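# Transfer the lidded 96-well plate from nest N1 to N2

## Task

Pick up the 96-well culture plate from nest N1 and put it into nest N2 so that it lies flat between N2's locators, has well A1 in the nest corner labelled A1, and has its lid seated all the way down. Then open the gripper(s) and move the arm(s) away from the plate.

## Robot and tools

Robot and frame. There are two arms, left_arm and right_arm, each with a parallel two-finger gripper. Every position is given in one scene frame: origin on the tabletop midway between the arms, +z up, +x pointing away from the arms over the table. left_arm is on the +y side (base near (0.015, 0.339, 0.145) m) and right_arm on the -y side (base near (0.042, -0.294, 0.145) m). Both bases are tilted. Looking out from the arms, N1 is the left nest (+y) and N2 the right one (-y). The plate starts in N1 with A1 at N1's A1 corner. Mounting plates and the metal frame behind the arms are fixed obstacles.

Gripper geometry. The fingers extend along the gripper's +z axis and close along its y axis. The reported end-effector point sits between the finger pads, roughly 1 cm back from the tips. The wrist camera mount adds bulk near the hand.

The row. Every motion command is one row of 14 numbers, each in [-1, 1], always for both arms. The first 7 are left_arm and the last 7 are right_arm. Within an arm the order is: wrist yaw, shoulder, wrist roll, elbow, wrist pitch, waist, then gripper opening. The six joint numbers are scaled offsets, not poses. A value of 1.0 means 1.202 rad for the waist, 1.258 for the shoulder, 1.238 for the elbow, 2.073 for wrist pitch, and 2.022 for wrist yaw and wrist roll. The opening is absolute: +1 is fully open and -1 is closed. Signs of waist, elbow and wrist yaw run opposite to the URDF, in commands and in results. In your own sign convention the ranges are: waist -3.054 to 2.618, shoulder 0 to 3.142, elbow -3.142 to 0, wrist pitch -1.571 to 1.571, wrist yaw -1.571 to 1.571, wrist roll -2.094 to 2.094 (rad). A joint's true end can differ by up to 0.036 rad. A request more than 0.036 rad outward past a range end is refused for both arms.

execute_actions(actions). actions is a list of up to 15 actions. Each action is a list of up to 15 rows, and each row lasts one 1/30 s step. A shorter table repeats its last row until 15 steps are done. Joint numbers are offsets from the angles at the start of that action, not from the previous row. For the first action, they count from the last reported angles. A malformed action, or a first action that breaks the range check, rejects the entire call. An empty list just returns the state and images.

move(target, speed, blocking). target is one 14-number row. Its joint numbers are offsets from the last reported Joint positions. All joints travel in step and reach their ends together, so the hand follows a curve. The path takes 0.5 to 10 s. speed (0.01 to 2 rad/s, default 0.5) caps the joint with the longest travel. There is no obstacle avoidance. Faster moves and targets set deeper past a contact hit and press harder. With blocking=false, the result returns after 0.5 s and motion continues. Use wait or stop before sending new rows or moves. The result adds a "move:" line giving the ending (done, off_target, moving, held, fault), limits=held or limits=none, and each arm's joint farthest from its target.

wait(seconds), 0 to 10, lets time pass while commands are held. stop() brakes a running move, but the fingers continue. zoom_image(camera, region) enlarges [x0, y0, x1, y1] pixels, at most 504x504, from cam_high, cam_low, cam_left_wrist or cam_right_wrist (each image is 896x504). read_manual(section) only returns licence text. finished_scene(scene) ends the scene permanently; call it only after the plate is settled and released.

Motion behaviour. Joint speed is capped. Each joint's target may lead its measured angle by at most 0.202 (waist), 0.258 (shoulder), 0.238 (elbow), 0.573 (wrist pitch), or 0.522 (yaw, roll) rad. Targets that would move the hand over 70 mm from its present spot are pulled back. Big motions therefore take several actions, and an unfinished motion may need to be re-sent. Friction can leave a joint about 0.031 rad short, and tiny commands may do nothing. The robot keeps its last command while you think.

Reading results. The state line gives each gripper's position (m) and quat_wxyz in the scene frame; it is less accurate at long reach. Joint positions and Joint velocities list each arm's joints in the row order, then the finger gap in metres (0.094 when fully open). Joint targets shows where joints are currently driven. grip_measured shows the opening on the command scale, with up to about 1 mm of error per gripper. The following lines may appear:
- "joint sent to its limit": a joint was stopped at its end.
- "joint command not followed": a clearance check altered the targets.
- HELD: parts of a step were blocked.
- "too close": the arms came near each other or the frame.
- FAULT: an arm stopped.
- MOTOR HOT: a motor is at 75 °C or above.
Step readings list joint angles at sampled steps. Camera calibration is provided but can be off by a few degrees and millimetres.

Gripping. To hold the plate, command an opening about 0.03 below grip_measured; a smaller margin grips more gently. Pads can spike briefly on first contact.

Avoid the following:
- Dropping the plate from any real height. A few millimetres when placing is acceptable.
- Knocking anything off the table.
- Letting the arms collide or shove each other.
- Slamming into the nest or pushing hard.
- Holding a load for long periods. At 90 °C that arm stops for 10 s, and at 100 °C it goes limp and falls.
The plate may occasionally get nudged by outside disturbances, so check its position before grasping and after placing.

Each tool is called as a command line: name --argument value for each argument, lists and objects as JSON in quotes; but a table of rows of numbers goes row by row, as --pt "numbers of a row", without its own name.

## Session

execute_actions --actions '[]'

Scene clock: 0.00 s.
left_arm: end_effector_position=(+0.5046, +0.2319, +0.1562) grip_measured=+1.000 end_effector_quat_wxyz=(-0.097, +0.741, +0.496, +0.442) | right_arm: end_effector_position=(+0.1730, -0.6112, +0.1507) grip_measured=+1.000 end_effector_quat_wxyz=(+0.068, +0.983, -0.128, +0.112)
Joint names: [wrist yaw, shoulder, wrist roll, elbow, wrist pitch, waist]
Joint positions: left_arm=[ 1.103  1.643  1.708 -1.289 -0.343  0.421  0.094] | right_arm=[ 0.693  1.57   1.958 -0.962 -0.678  1.469  0.094]
Joint velocities: left_arm=[ 0.051 -0.002 -0.037 -0.017 -0.051 -0.002  0.   ] | right_arm=[-0.051  0.002 -0.037 -0.012  0.066  0.007  0.   ]
Joint targets: left_arm=[1.103 1.643 1.708 -1.289 -0.343 0.421] | right_arm=[0.693 1.570 1.958 -0.962 -0.678 1.469]

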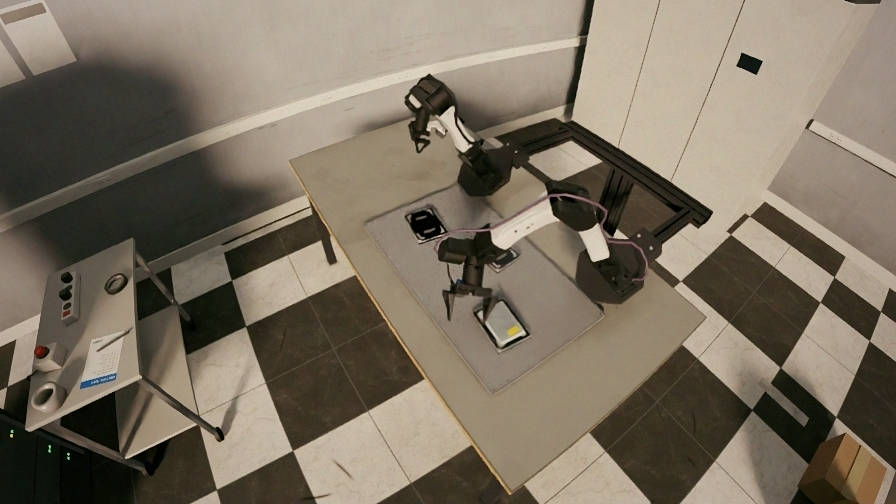

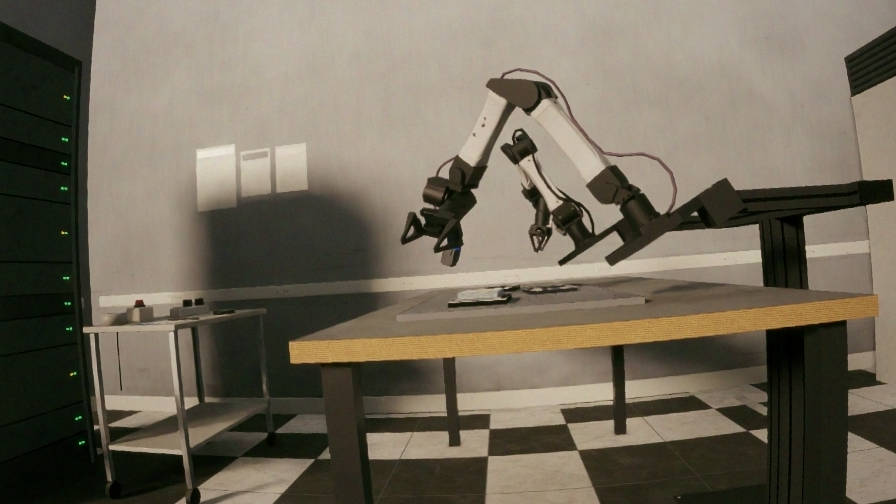

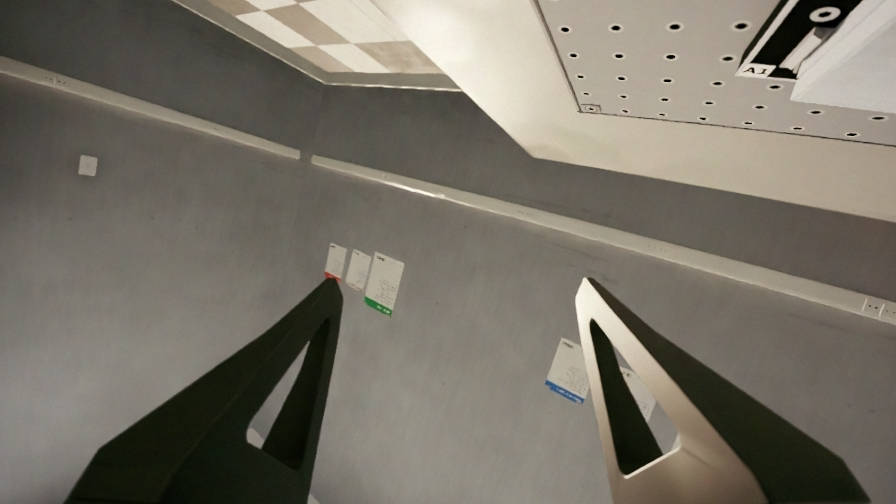

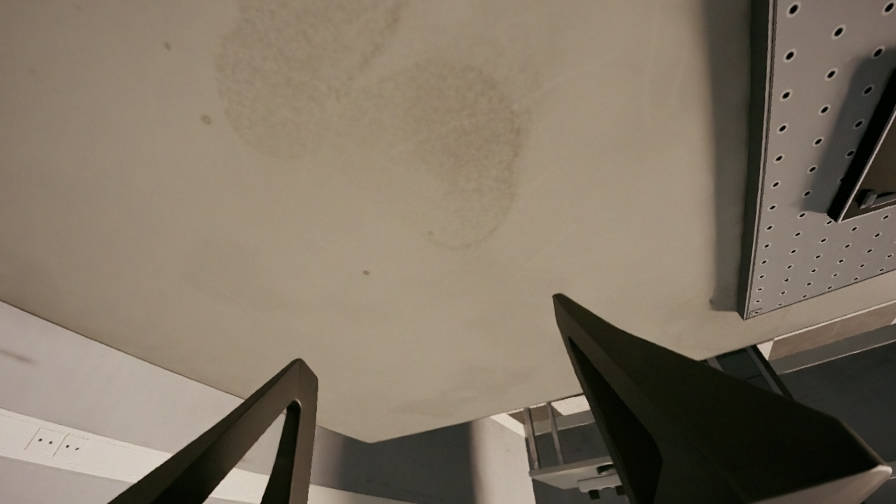

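zoom_image --camera "cam_high" --region '[350, 180, 630, 400]'

zoom_image --camera "cam_low" --region '[390, 240, 660, 340]'

Region (350, 180, 630, 400) of cam_high's 896x504 image, scaled by 1.800, with more detail than that image has; it fills the top 396 rows of this view, and the rest is white.

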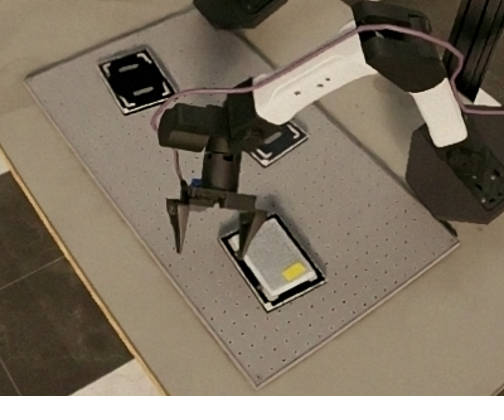

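Region (390, 240, 660, 340) of cam_low's 896x504 image, scaled by 1.867, with more detail than that image has; it fills the top 187 rows of this view, and the rest is white.

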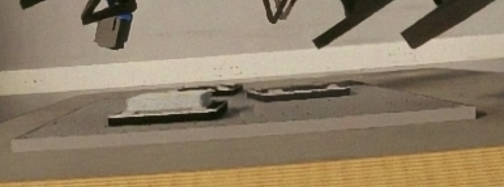

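move --target '[-0.5455,-0.3072,-0.149,0.2435,-0.2195,-0.348,1,0,0,0,0,0,0,1]' --speed 1.0

Scene clock: 35.00 s.
left_arm: end_effector_position=(+0.3557, +0.2791, +0.1177) grip_measured=+1.000 end_effector_quat_wxyz=(+0.007, +0.713, +0.702, -0.003) | right_arm: end_effector_position=(+0.1730, -0.6112, +0.1507) grip_measured=+1.000 end_effector_quat_wxyz=(+0.068, +0.983, -0.128, +0.112)
Joint names: [wrist yaw, shoulder, wrist roll, elbow, wrist pitch, waist]
Joint positions: left_arm=[ 0.007  1.278  1.412 -1.003 -0.785  0.013  0.094] | right_arm=[ 0.693  1.57   1.958 -0.962 -0.678  1.469  0.094]
Joint velocities: left_arm=[ 0.022 -0.002  0.007 -0.022 -0.081 -0.017  0.   ] | right_arm=[ 0.037  0.002  0.066 -0.002 -0.022  0.022  0.   ]
Joint targets: left_arm=[0.000 1.256 1.406 -0.988 -0.798 0.003] | right_arm=[0.693 1.570 1.958 -0.962 -0.678 1.469]
move: off_target (left_arm); limits=none; left_arm: farthest joint: the shoulder, 0.022 radians from its target (0.386 radians at the start); right_arm: farthest joint: the waist, 0.000 radians from its target (0.000 radians at the start)
camera_calibration (this result's frames):
cam_left_wrist: T_world_to_cam=[[-0.998671, 0.0453267, -0.0245232, 0.349806], [0.0160127, 0.725216, 0.688336, -0.268184], [0.0489846, 0.687028, -0.724978, -0.00573002], [0, 0, 0, 1]] pos_world=[0.353916, 0.182573, 0.189025]

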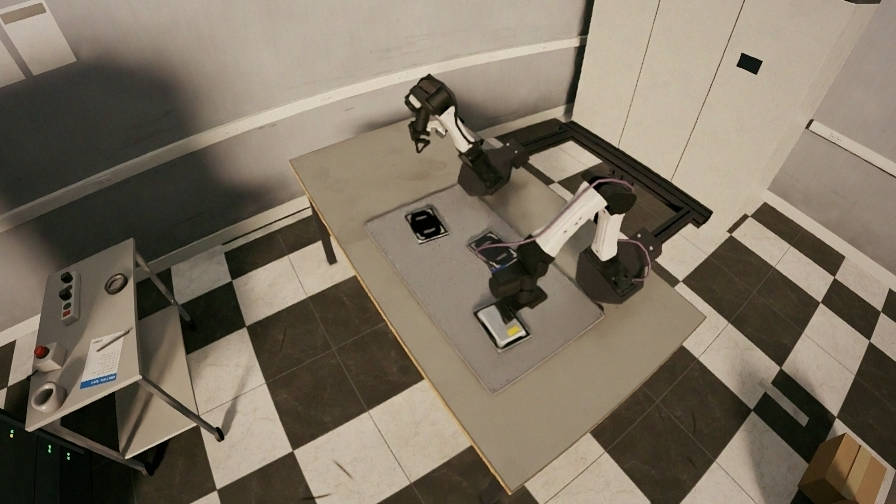

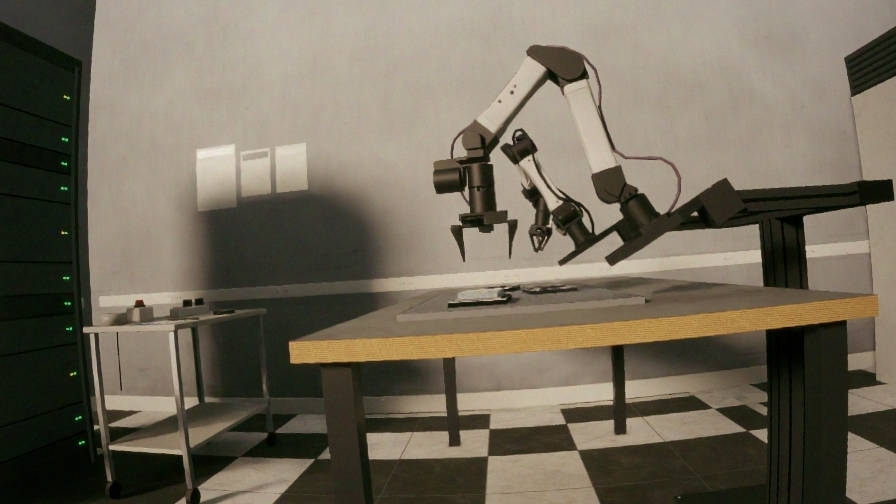

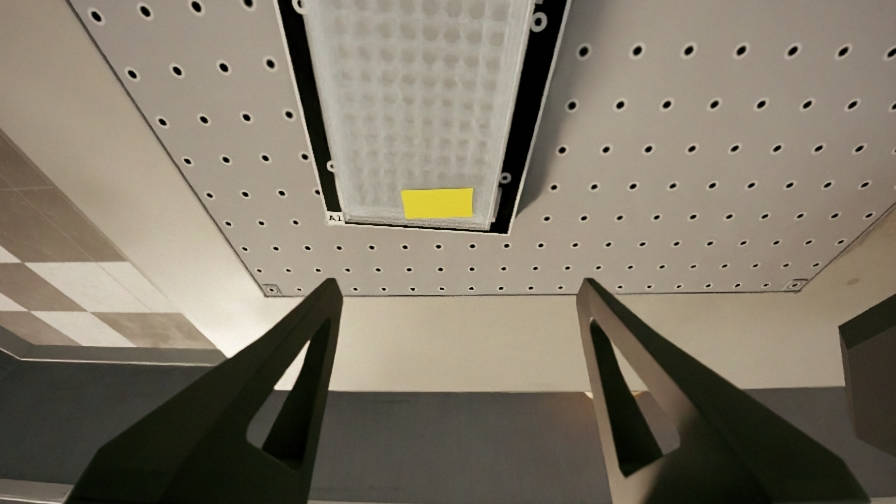

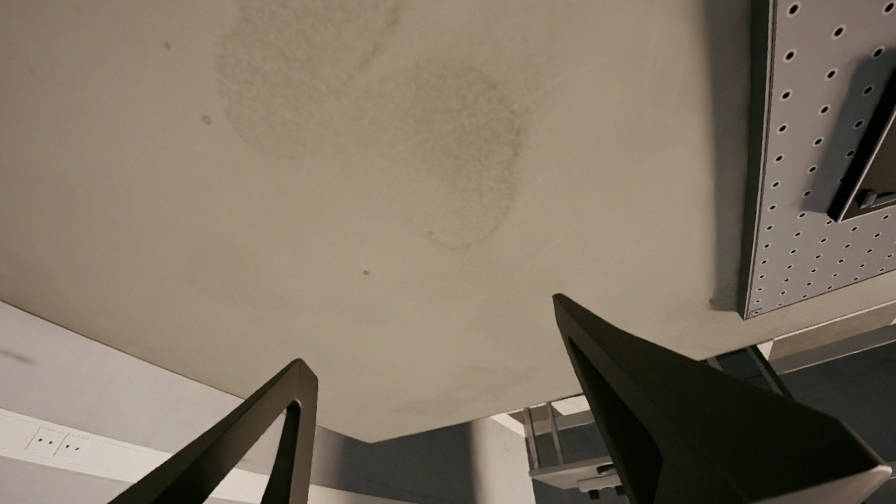

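zoom_image --camera "cam_left_wrist" --region '[240, 0, 640, 260]'

zoom_image --camera "cam_high" --region '[380, 190, 560, 370]'

zoom_image --camera "cam_low" --region '[420, 270, 600, 320]'

Region (240, 0, 640, 260) of cam_left_wrist's 896x504 image, scaled by 1.260, with more detail than that image has; it fills the top 328 rows of this view, and the rest is white.

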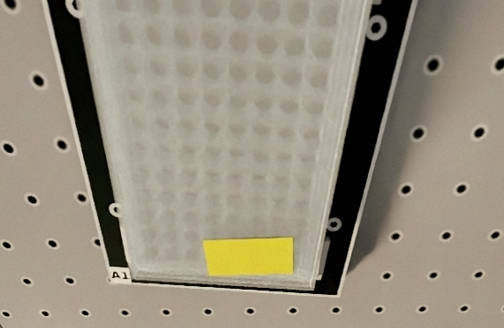

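Region (380, 190, 560, 370) of cam_high's 896x504 image, scaled by 2.800, with more detail than that image has.

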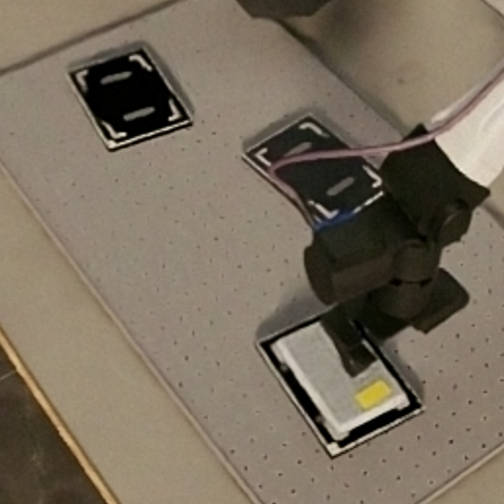

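Region (420, 270, 600, 320) of cam_low's 896x504 image, scaled by 2.800, with more detail than that image has.

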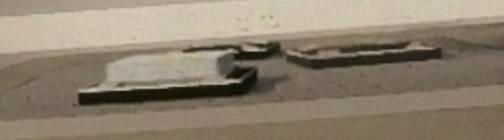

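move --target '[0,0,0,0,0,0,1,-0.26,-0.3,-0.73,0.06,-0.05,-0.92,1]' --speed 1.2

execute_actions --actions '[]'

Scene clock: 59.67 s.
left_arm: end_effector_position=(+0.3556, +0.2789, +0.1177) grip_measured=+1.000 end_effector_quat_wxyz=(+0.007, +0.712, +0.702, -0.004) | right_arm: end_effector_position=(+0.3456, -0.4076, +0.1201) grip_measured=+1.000 end_effector_quat_wxyz=(+0.010, +0.449, +0.893, +0.008)
Joint names: [wrist yaw, shoulder, wrist roll, elbow, wrist pitch, waist]
Joint positions: left_arm=[ 0.006  1.278  1.412 -1.003 -0.785  0.013  0.094] | right_arm=[ 0.177  1.214  0.493 -0.909 -0.766  0.37   0.094]
Joint velocities: left_arm=[ 0.037  0.002  0.022  0.007 -0.022  0.002  0.   ] | right_arm=[ 0.007 -0.002  0.051 -0.007  0.007  0.017  0.   ]
Joint targets: left_arm=[0.006 1.278 1.412 -1.003 -0.785 0.013] | right_arm=[0.167 1.192 0.482 -0.888 -0.782 0.363]
move: off_target (right_arm); limits=none; left_arm: farthest joint: the wrist yaw, 0.001 radians from its target (0.001 radians at the start); right_arm: farthest joint: the shoulder, 0.021 radians from its target (0.377 radians at the start)
camera_calibration (this result's frames):
cam_left_wrist: T_world_to_cam=[[-0.998691, 0.0449331, -0.0244193, 0.349894], [0.0158352, 0.72574, 0.687787, -0.26811], [0.0486265, 0.6865, -0.725502, -0.00530259], [0, 0, 0, 1]] pos_world=[0.353939, 0.182497, 0.1891]
cam_right_wrist: T_world_to_cam=[[-0.936148, -0.351174, 0.0174305, 0.175795], [-0.294185, 0.809451, 0.508178, 0.41206], [-0.192568, 0.470602, -0.861076, 0.46713], [0, 0, 0, 1]] pos_world=[0.375746, -0.49164, 0.18977]

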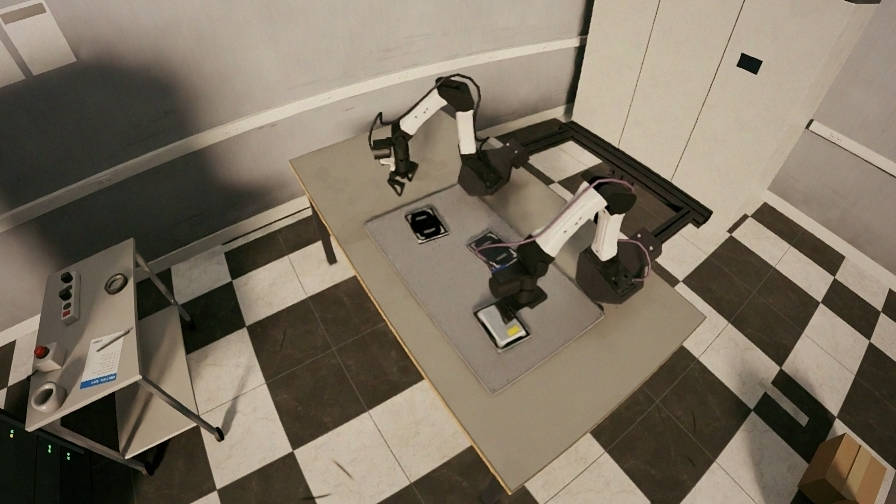

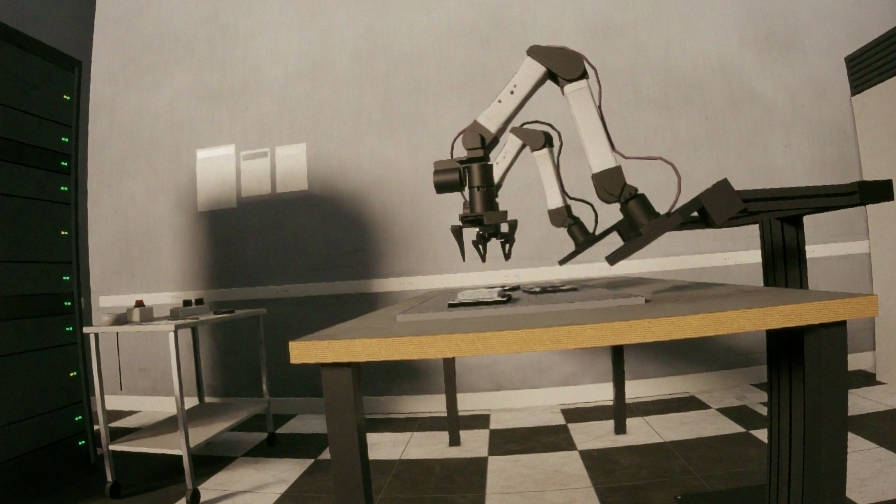

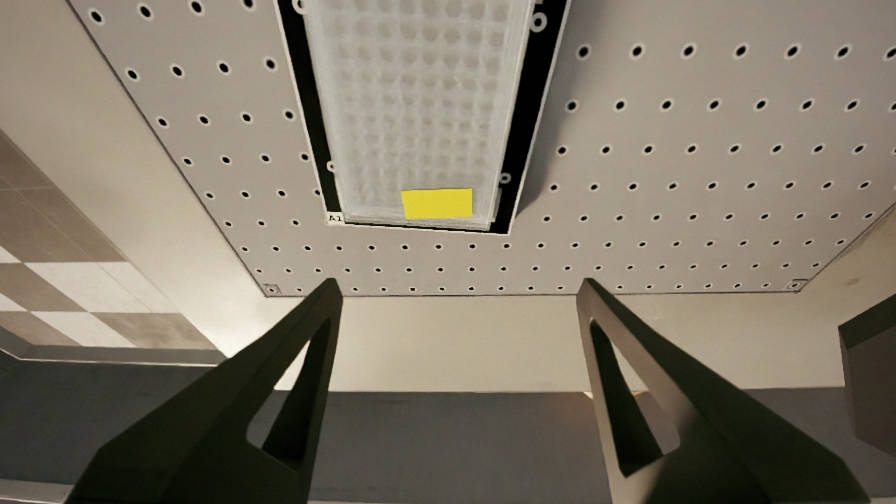

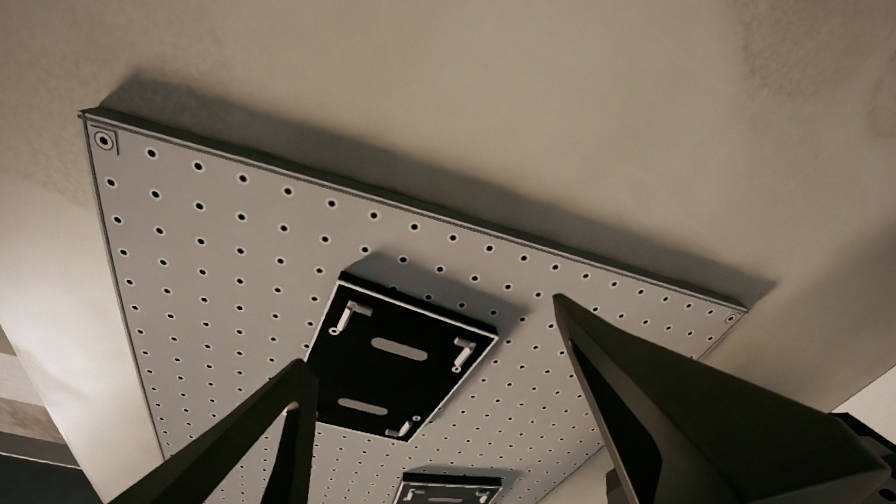

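Scene clock: 59.67 s.
left_arm: end_effector_position=(+0.3556, +0.2789, +0.1177) grip_measured=+1.000 end_effector_quat_wxyz=(+0.007, +0.712, +0.702, -0.004) | right_arm: end_effector_position=(+0.3456, -0.4076, +0.1201) grip_measured=+1.000 end_effector_quat_wxyz=(+0.010, +0.449, +0.893, +0.008)
Joint names: [wrist yaw, shoulder, wrist roll, elbow, wrist pitch, waist]
Joint positions: left_arm=[ 0.006  1.278  1.412 -1.003 -0.785  0.013  0.094] | right_arm=[ 0.177  1.214  0.493 -0.909 -0.766  0.37   0.094]
Joint velocities: left_arm=[ 0.037  0.002  0.022  0.007 -0.022  0.002  0.   ] | right_arm=[ 0.007 -0.002  0.051 -0.007  0.007  0.017  0.   ]
Joint targets: left_arm=[0.006 1.278 1.412 -1.003 -0.785 0.013] | right_arm=[0.167 1.192 0.482 -0.888 -0.782 0.363]
camera_calibration (this result's frames):
cam_left_wrist: T_world_to_cam=[[-0.998691, 0.0449331, -0.0244193, 0.349894], [0.0158352, 0.72574, 0.687787, -0.26811], [0.0486265, 0.6865, -0.725502, -0.00530259], [0, 0, 0, 1]] pos_world=[0.353939, 0.182497, 0.1891]
cam_right_wrist: T_world_to_cam=[[-0.936148, -0.351174, 0.0174305, 0.175795], [-0.294185, 0.809451, 0.508178, 0.41206], [-0.192568, 0.470602, -0.861076, 0.46713], [0, 0, 0, 1]] pos_world=[0.375746, -0.49164, 0.18977]

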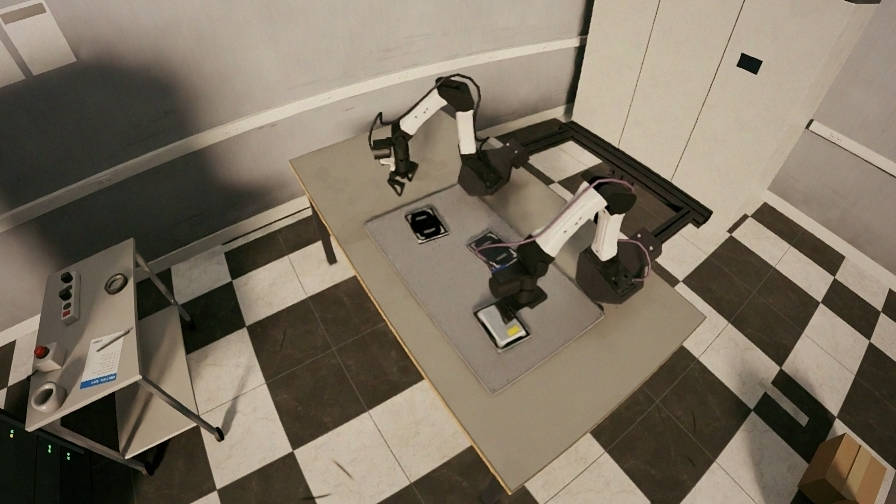

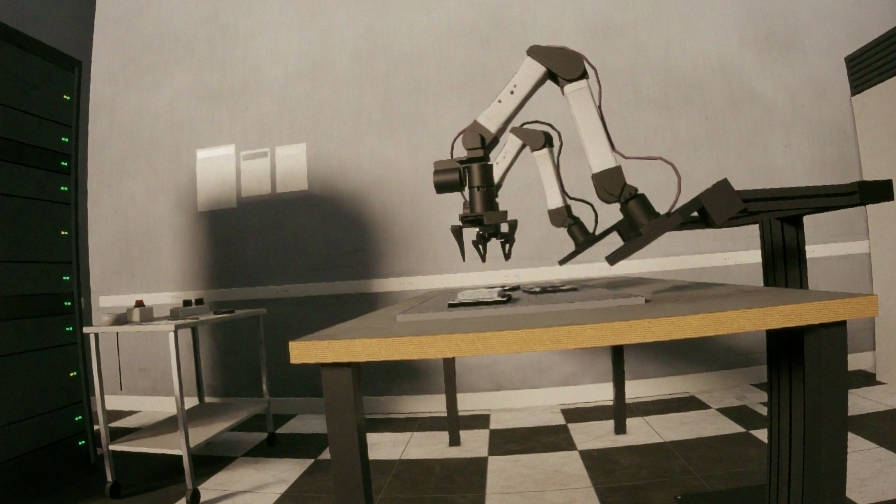

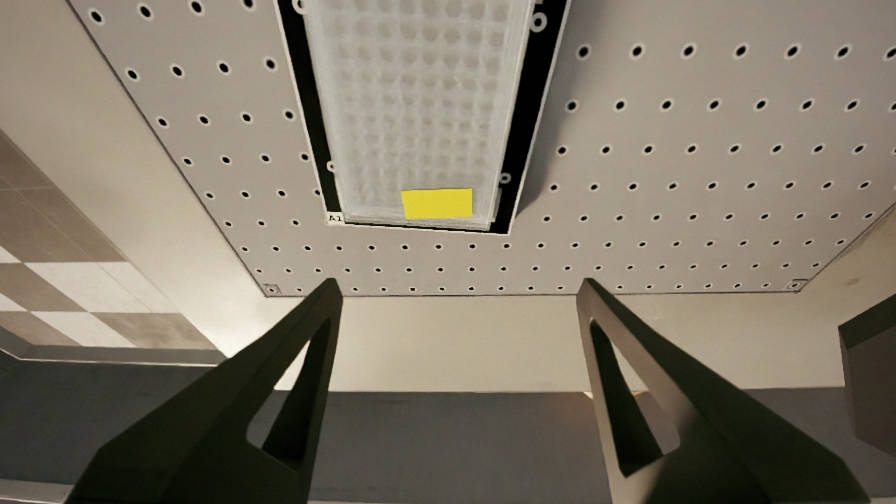

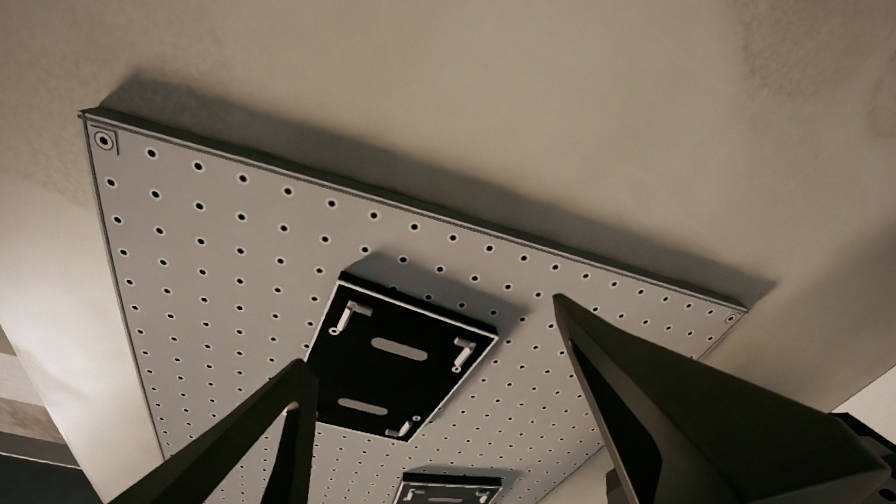

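zoom_image --camera "cam_right_wrist" --region '[290, 250, 550, 504]'

Region (290, 250, 550, 504) of cam_right_wrist's 896x504 image, scaled by 1.938, with more detail than that image has; it fills the top 492 rows of this view, and the rest is white.

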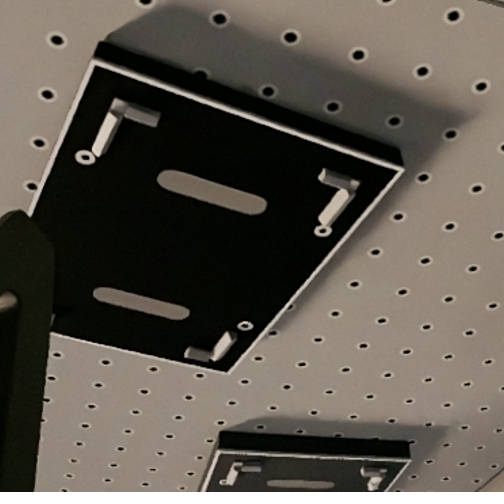

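move --target '[0,0,0,0,0,0,1,-0.149,-0.058,0.577,0.055,-0.012,-0.5,1]' --speed 1.0

Scene clock: 75.53 s.
left_arm: end_effector_position=(+0.3556, +0.2789, +0.1177) grip_measured=+1.000 end_effector_quat_wxyz=(+0.007, +0.712, +0.702, -0.004) | right_arm: end_effector_position=(+0.3507, -0.2851, +0.1192) grip_measured=+1.000 end_effector_quat_wxyz=(-0.002, +0.706, +0.708, +0.002)
Joint names: [wrist yaw, shoulder, wrist roll, elbow, wrist pitch, waist]
Joint positions: left_arm=[ 0.006  1.278  1.412 -1.003 -0.785  0.013  0.094] | right_arm=[-0.115  1.165  1.649 -0.862 -0.777 -0.224  0.094]
Joint velocities: left_arm=[ 0.022 -0.017 -0.037  0.007 -0.007 -0.002  0.   ] | right_arm=[-0.081 -0.002 -0.051  0.002 -0.007 -0.002  0.   ]
Joint targets: left_arm=[0.006 1.278 1.412 -1.003 -0.785 0.013] | right_arm=[-0.124 1.141 1.660 -0.841 -0.791 -0.231]
move: off_target (right_arm); limits=none; left_arm: farthest joint: the waist, 0.000 radians from its target (0.000 radians at the start); right_arm: farthest joint: the shoulder, 0.024 radians from its target (0.073 radians at the start)
camera_calibration (this result's frames):
cam_left_wrist: T_world_to_cam=[[-0.998691, 0.0449331, -0.0244193, 0.349894], [0.0158352, 0.72574, 0.687787, -0.26811], [0.0486265, 0.6865, -0.725502, -0.00530259], [0, 0, 0, 1]] pos_world=[0.353939, 0.182497, 0.1891]
cam_right_wrist: T_world_to_cam=[[-0.961205, 0.272393, 0.0434414, 0.407034], [0.254987, 0.817402, 0.516561, 0.123524], [0.105199, 0.507598, -0.855147, 0.315138], [0, 0, 0, 1]] pos_world=[0.326594, -0.371805, 0.188]

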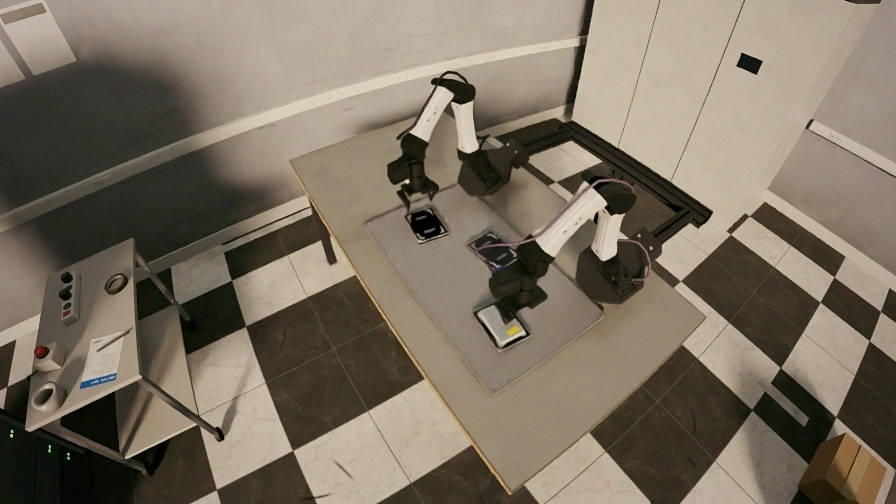

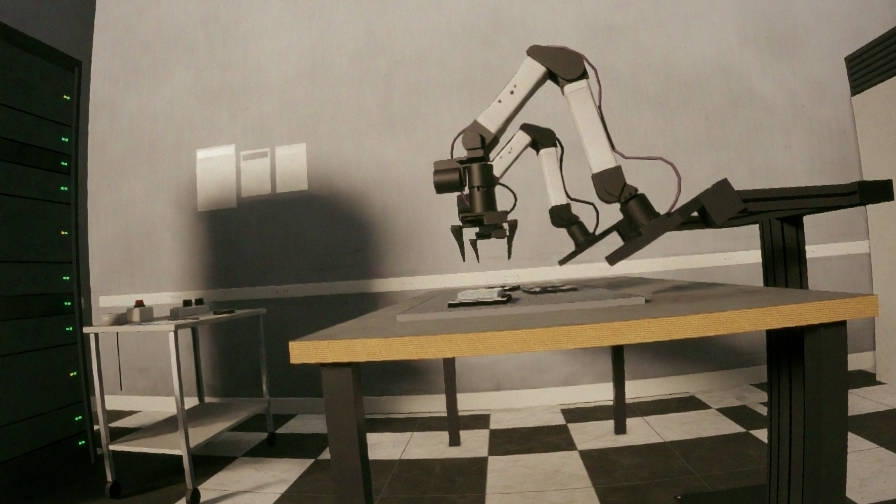

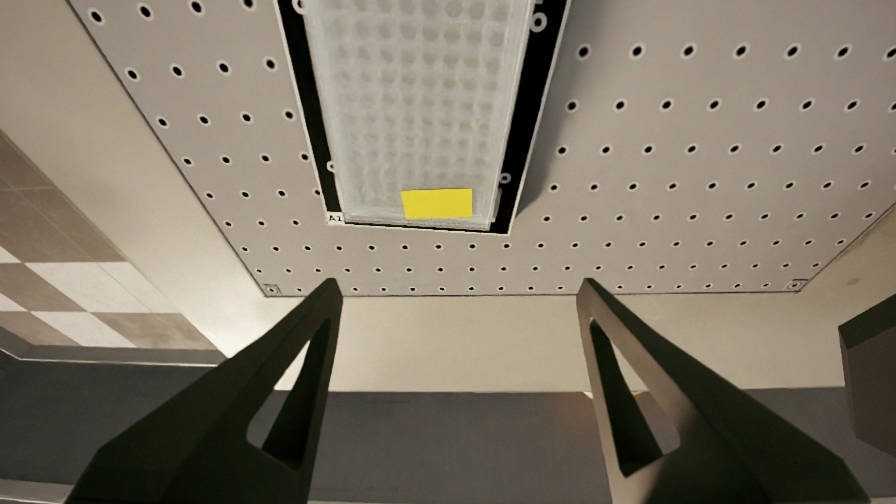

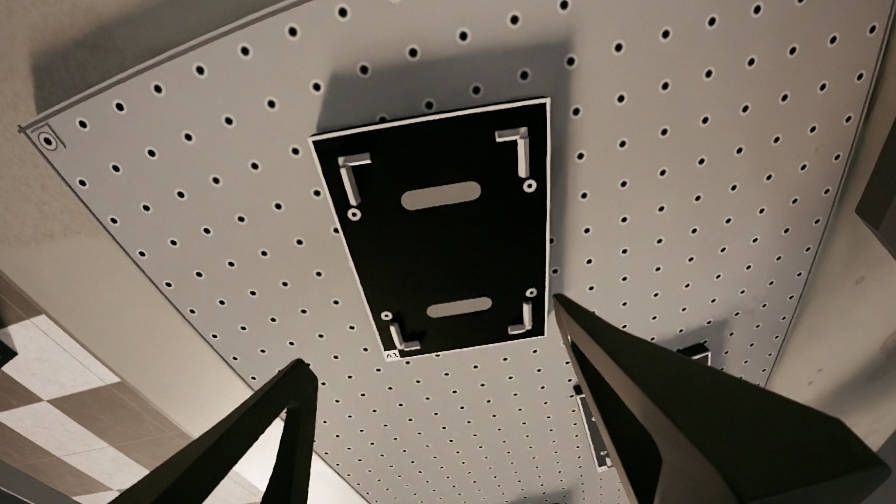

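move --target '[0.044,0.07,-0.016,-0.104,-0.029,0.131,1,0,0,0,0,0,0,1]'

Scene clock: 91.97 s.
left_arm: end_effector_position=(+0.3680, +0.2407, +0.1228) grip_measured=+1.000 end_effector_quat_wxyz=(+0.003, +0.748, +0.664, -0.002) | right_arm: end_effector_position=(+0.3507, -0.2851, +0.1192) grip_measured=+1.000 end_effector_quat_wxyz=(-0.002, +0.706, +0.708, +0.002)
Joint names: [wrist yaw, shoulder, wrist roll, elbow, wrist pitch, waist]
Joint positions: left_arm=[ 0.086  1.351  1.385 -1.112 -0.833  0.161  0.094] | right_arm=[-0.115  1.165  1.649 -0.862 -0.777 -0.224  0.094]
Joint velocities: left_arm=[-0.051 -0.007 -0.022 -0.007 -0.037  0.017  0.   ] | right_arm=[ 0.066 -0.012 -0.066  0.002  0.007 -0.007  0.   ]
Joint targets: left_arm=[0.095 1.366 1.379 -1.132 -0.846 0.170] | right_arm=[-0.115 1.165 1.649 -0.862 -0.777 -0.224]
move: done; limits=none; left_arm: farthest joint: the elbow, 0.020 radians from its target (0.128 radians at the start); right_arm: farthest joint: the waist, 0.000 radians from its target (0.000 radians at the start)
camera_calibration (this result's frames):
cam_left_wrist: T_world_to_cam=[[-0.988696, 0.148525, -0.0204975, 0.334971], [0.0927765, 0.713441, 0.694546, -0.270252], [0.117782, 0.684793, -0.719156, -0.00175552], [0, 0, 0, 1]] pos_world=[0.356464, 0.144259, 0.193306]
cam_right_wrist: T_world_to_cam=[[-0.960997, 0.273126, 0.043446, 0.407169], [0.255613, 0.817207, 0.516561, 0.123249], [0.105582, 0.507518, -0.855148, 0.314981], [0, 0, 0, 1]] pos_world=[0.326528, -0.371787, 0.188]

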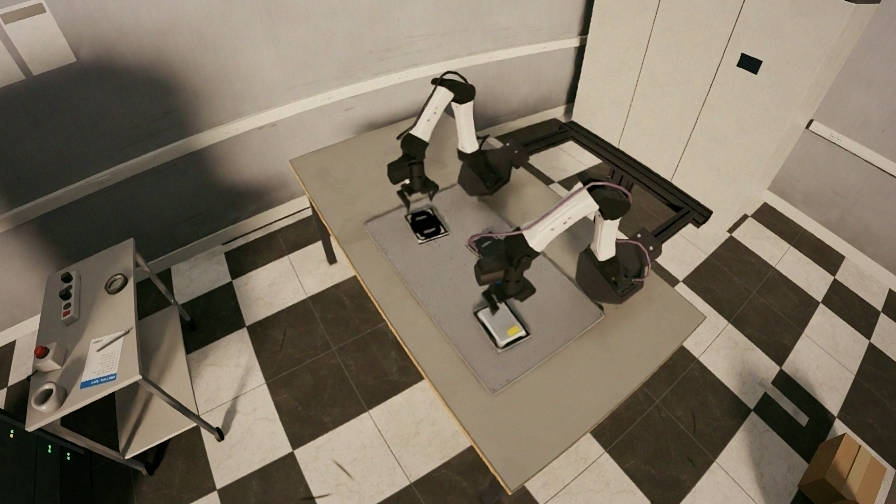

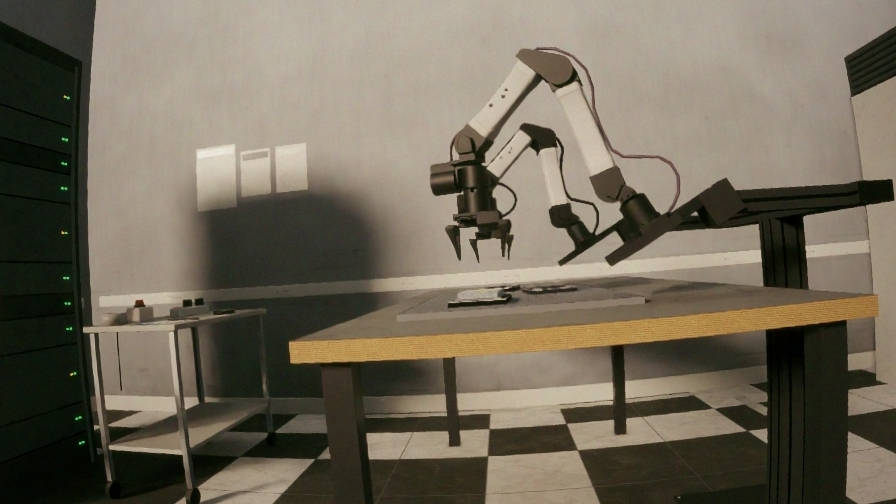

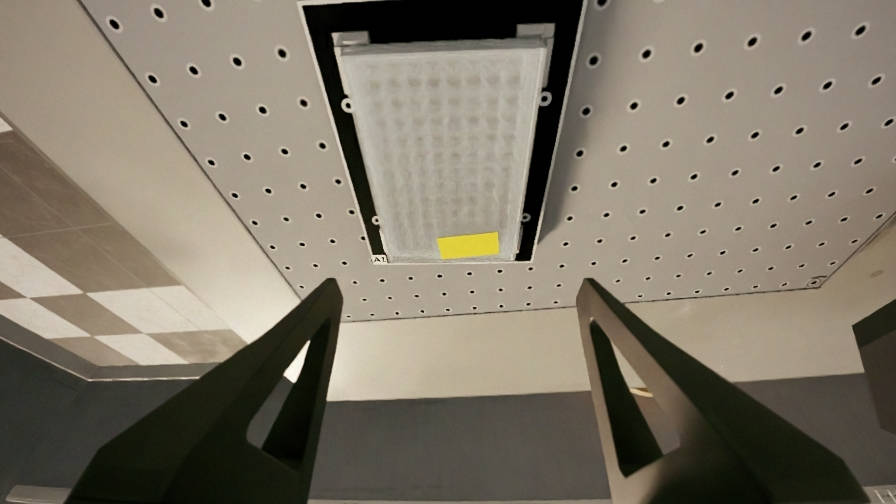

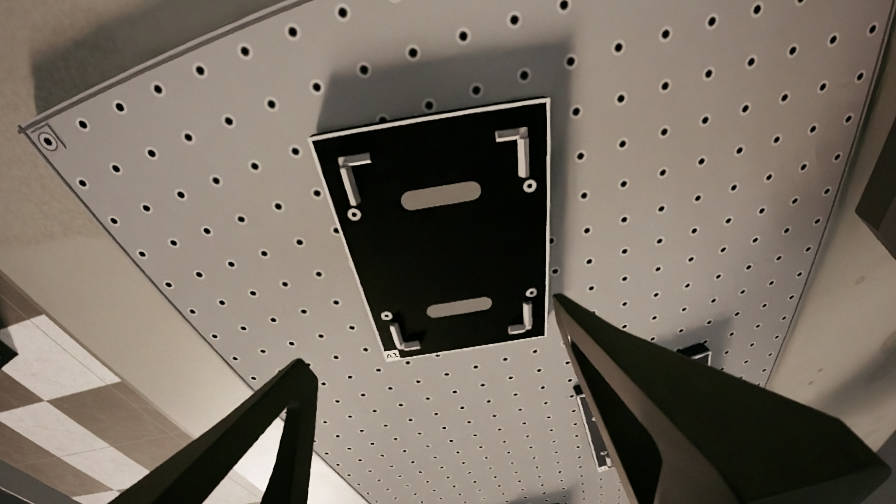

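move --target '[0,0.136,0,0.061,0.106,-0.019,1,0,0,0,0,0,0,1]' --speed 0.3

Scene clock: 105.17 s.
left_arm: end_effector_position=(+0.3709, +0.2390, +0.0617) grip_measured=+1.000 end_effector_quat_wxyz=(-0.007, +0.745, +0.667, -0.004) | right_arm: end_effector_position=(+0.3507, -0.2851, +0.1192) grip_measured=+1.000 end_effector_quat_wxyz=(-0.002, +0.706, +0.708, +0.002)
Joint names: [wrist yaw, shoulder, wrist roll, elbow, wrist pitch, waist]
Joint positions: left_arm=[ 0.086  1.512  1.385 -1.05  -0.628  0.148  0.094] | right_arm=[-0.115  1.165  1.649 -0.862 -0.777 -0.224  0.094]
Joint velocities: left_arm=[-0.051 -0.002 -0.037  0.007 -0.066  0.007  0.   ] | right_arm=[-0.051 -0.022 -0.022  0.007  0.051  0.022  0.   ]
Joint targets: left_arm=[0.086 1.522 1.385 -1.036 -0.614 0.138] | right_arm=[-0.115 1.165 1.649 -0.862 -0.777 -0.224]
move: done; limits=none; left_arm: farthest joint: the wrist pitch, 0.015 radians from its target (0.220 radians at the start); right_arm: farthest joint: the waist, 0.000 radians from its target (0.000 radians at the start)
camera_calibration (this result's frames):
cam_left_wrist: T_world_to_cam=[[-0.99029, 0.138986, -0.00287696, 0.33861], [0.097064, 0.70611, 0.701418, -0.22714], [0.0995187, 0.694328, -0.712744, -0.0407262], [0, 0, 0, 1]] pos_world=[0.361422, 0.141601, 0.131267]
cam_right_wrist: T_world_to_cam=[[-0.960997, 0.273126, 0.043446, 0.407169], [0.255613, 0.817207, 0.516561, 0.123249], [0.105582, 0.507518, -0.855148, 0.314981], [0, 0, 0, 1]] pos_world=[0.326528, -0.371787, 0.188]

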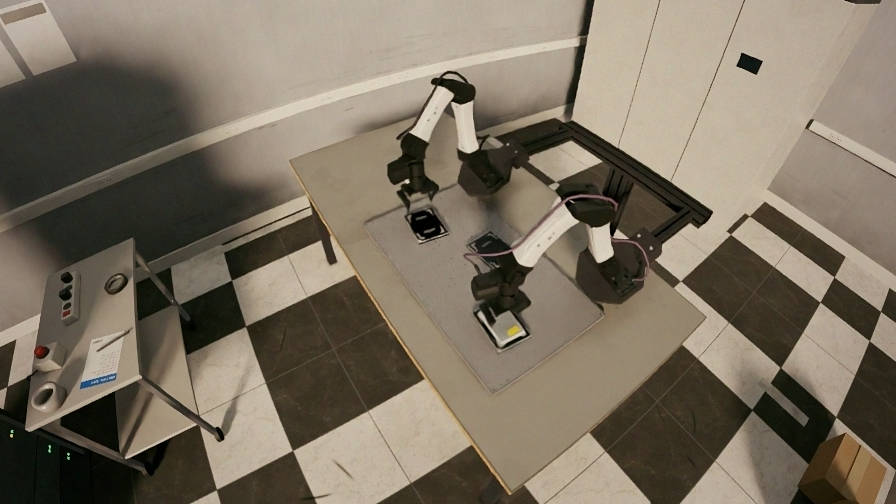

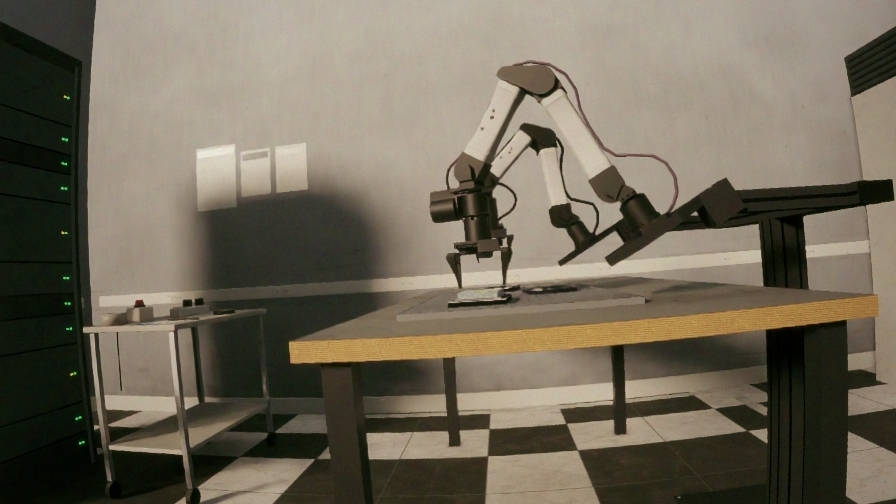

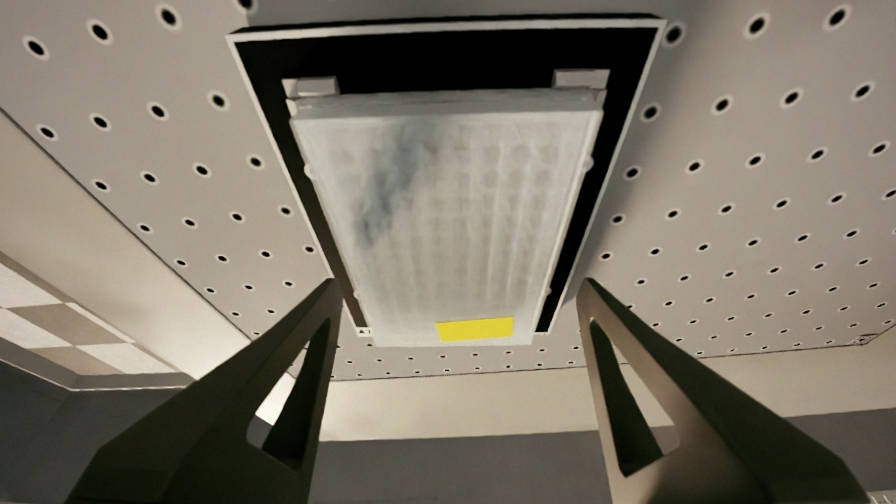

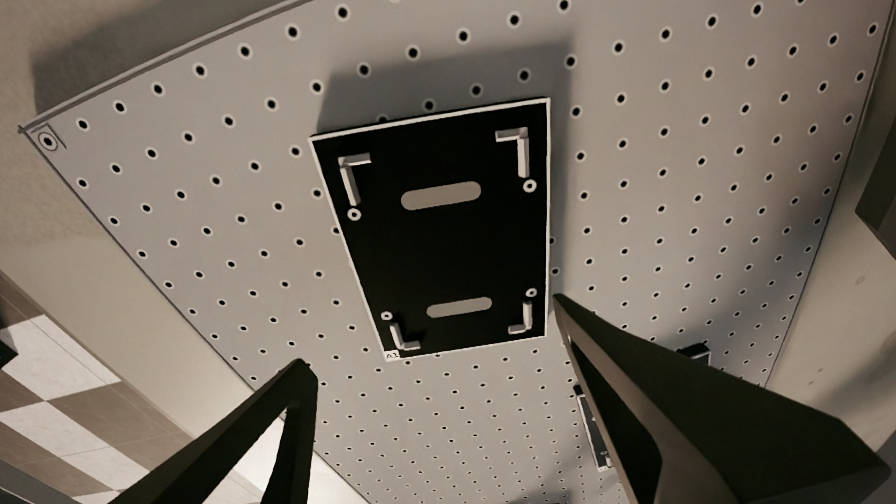

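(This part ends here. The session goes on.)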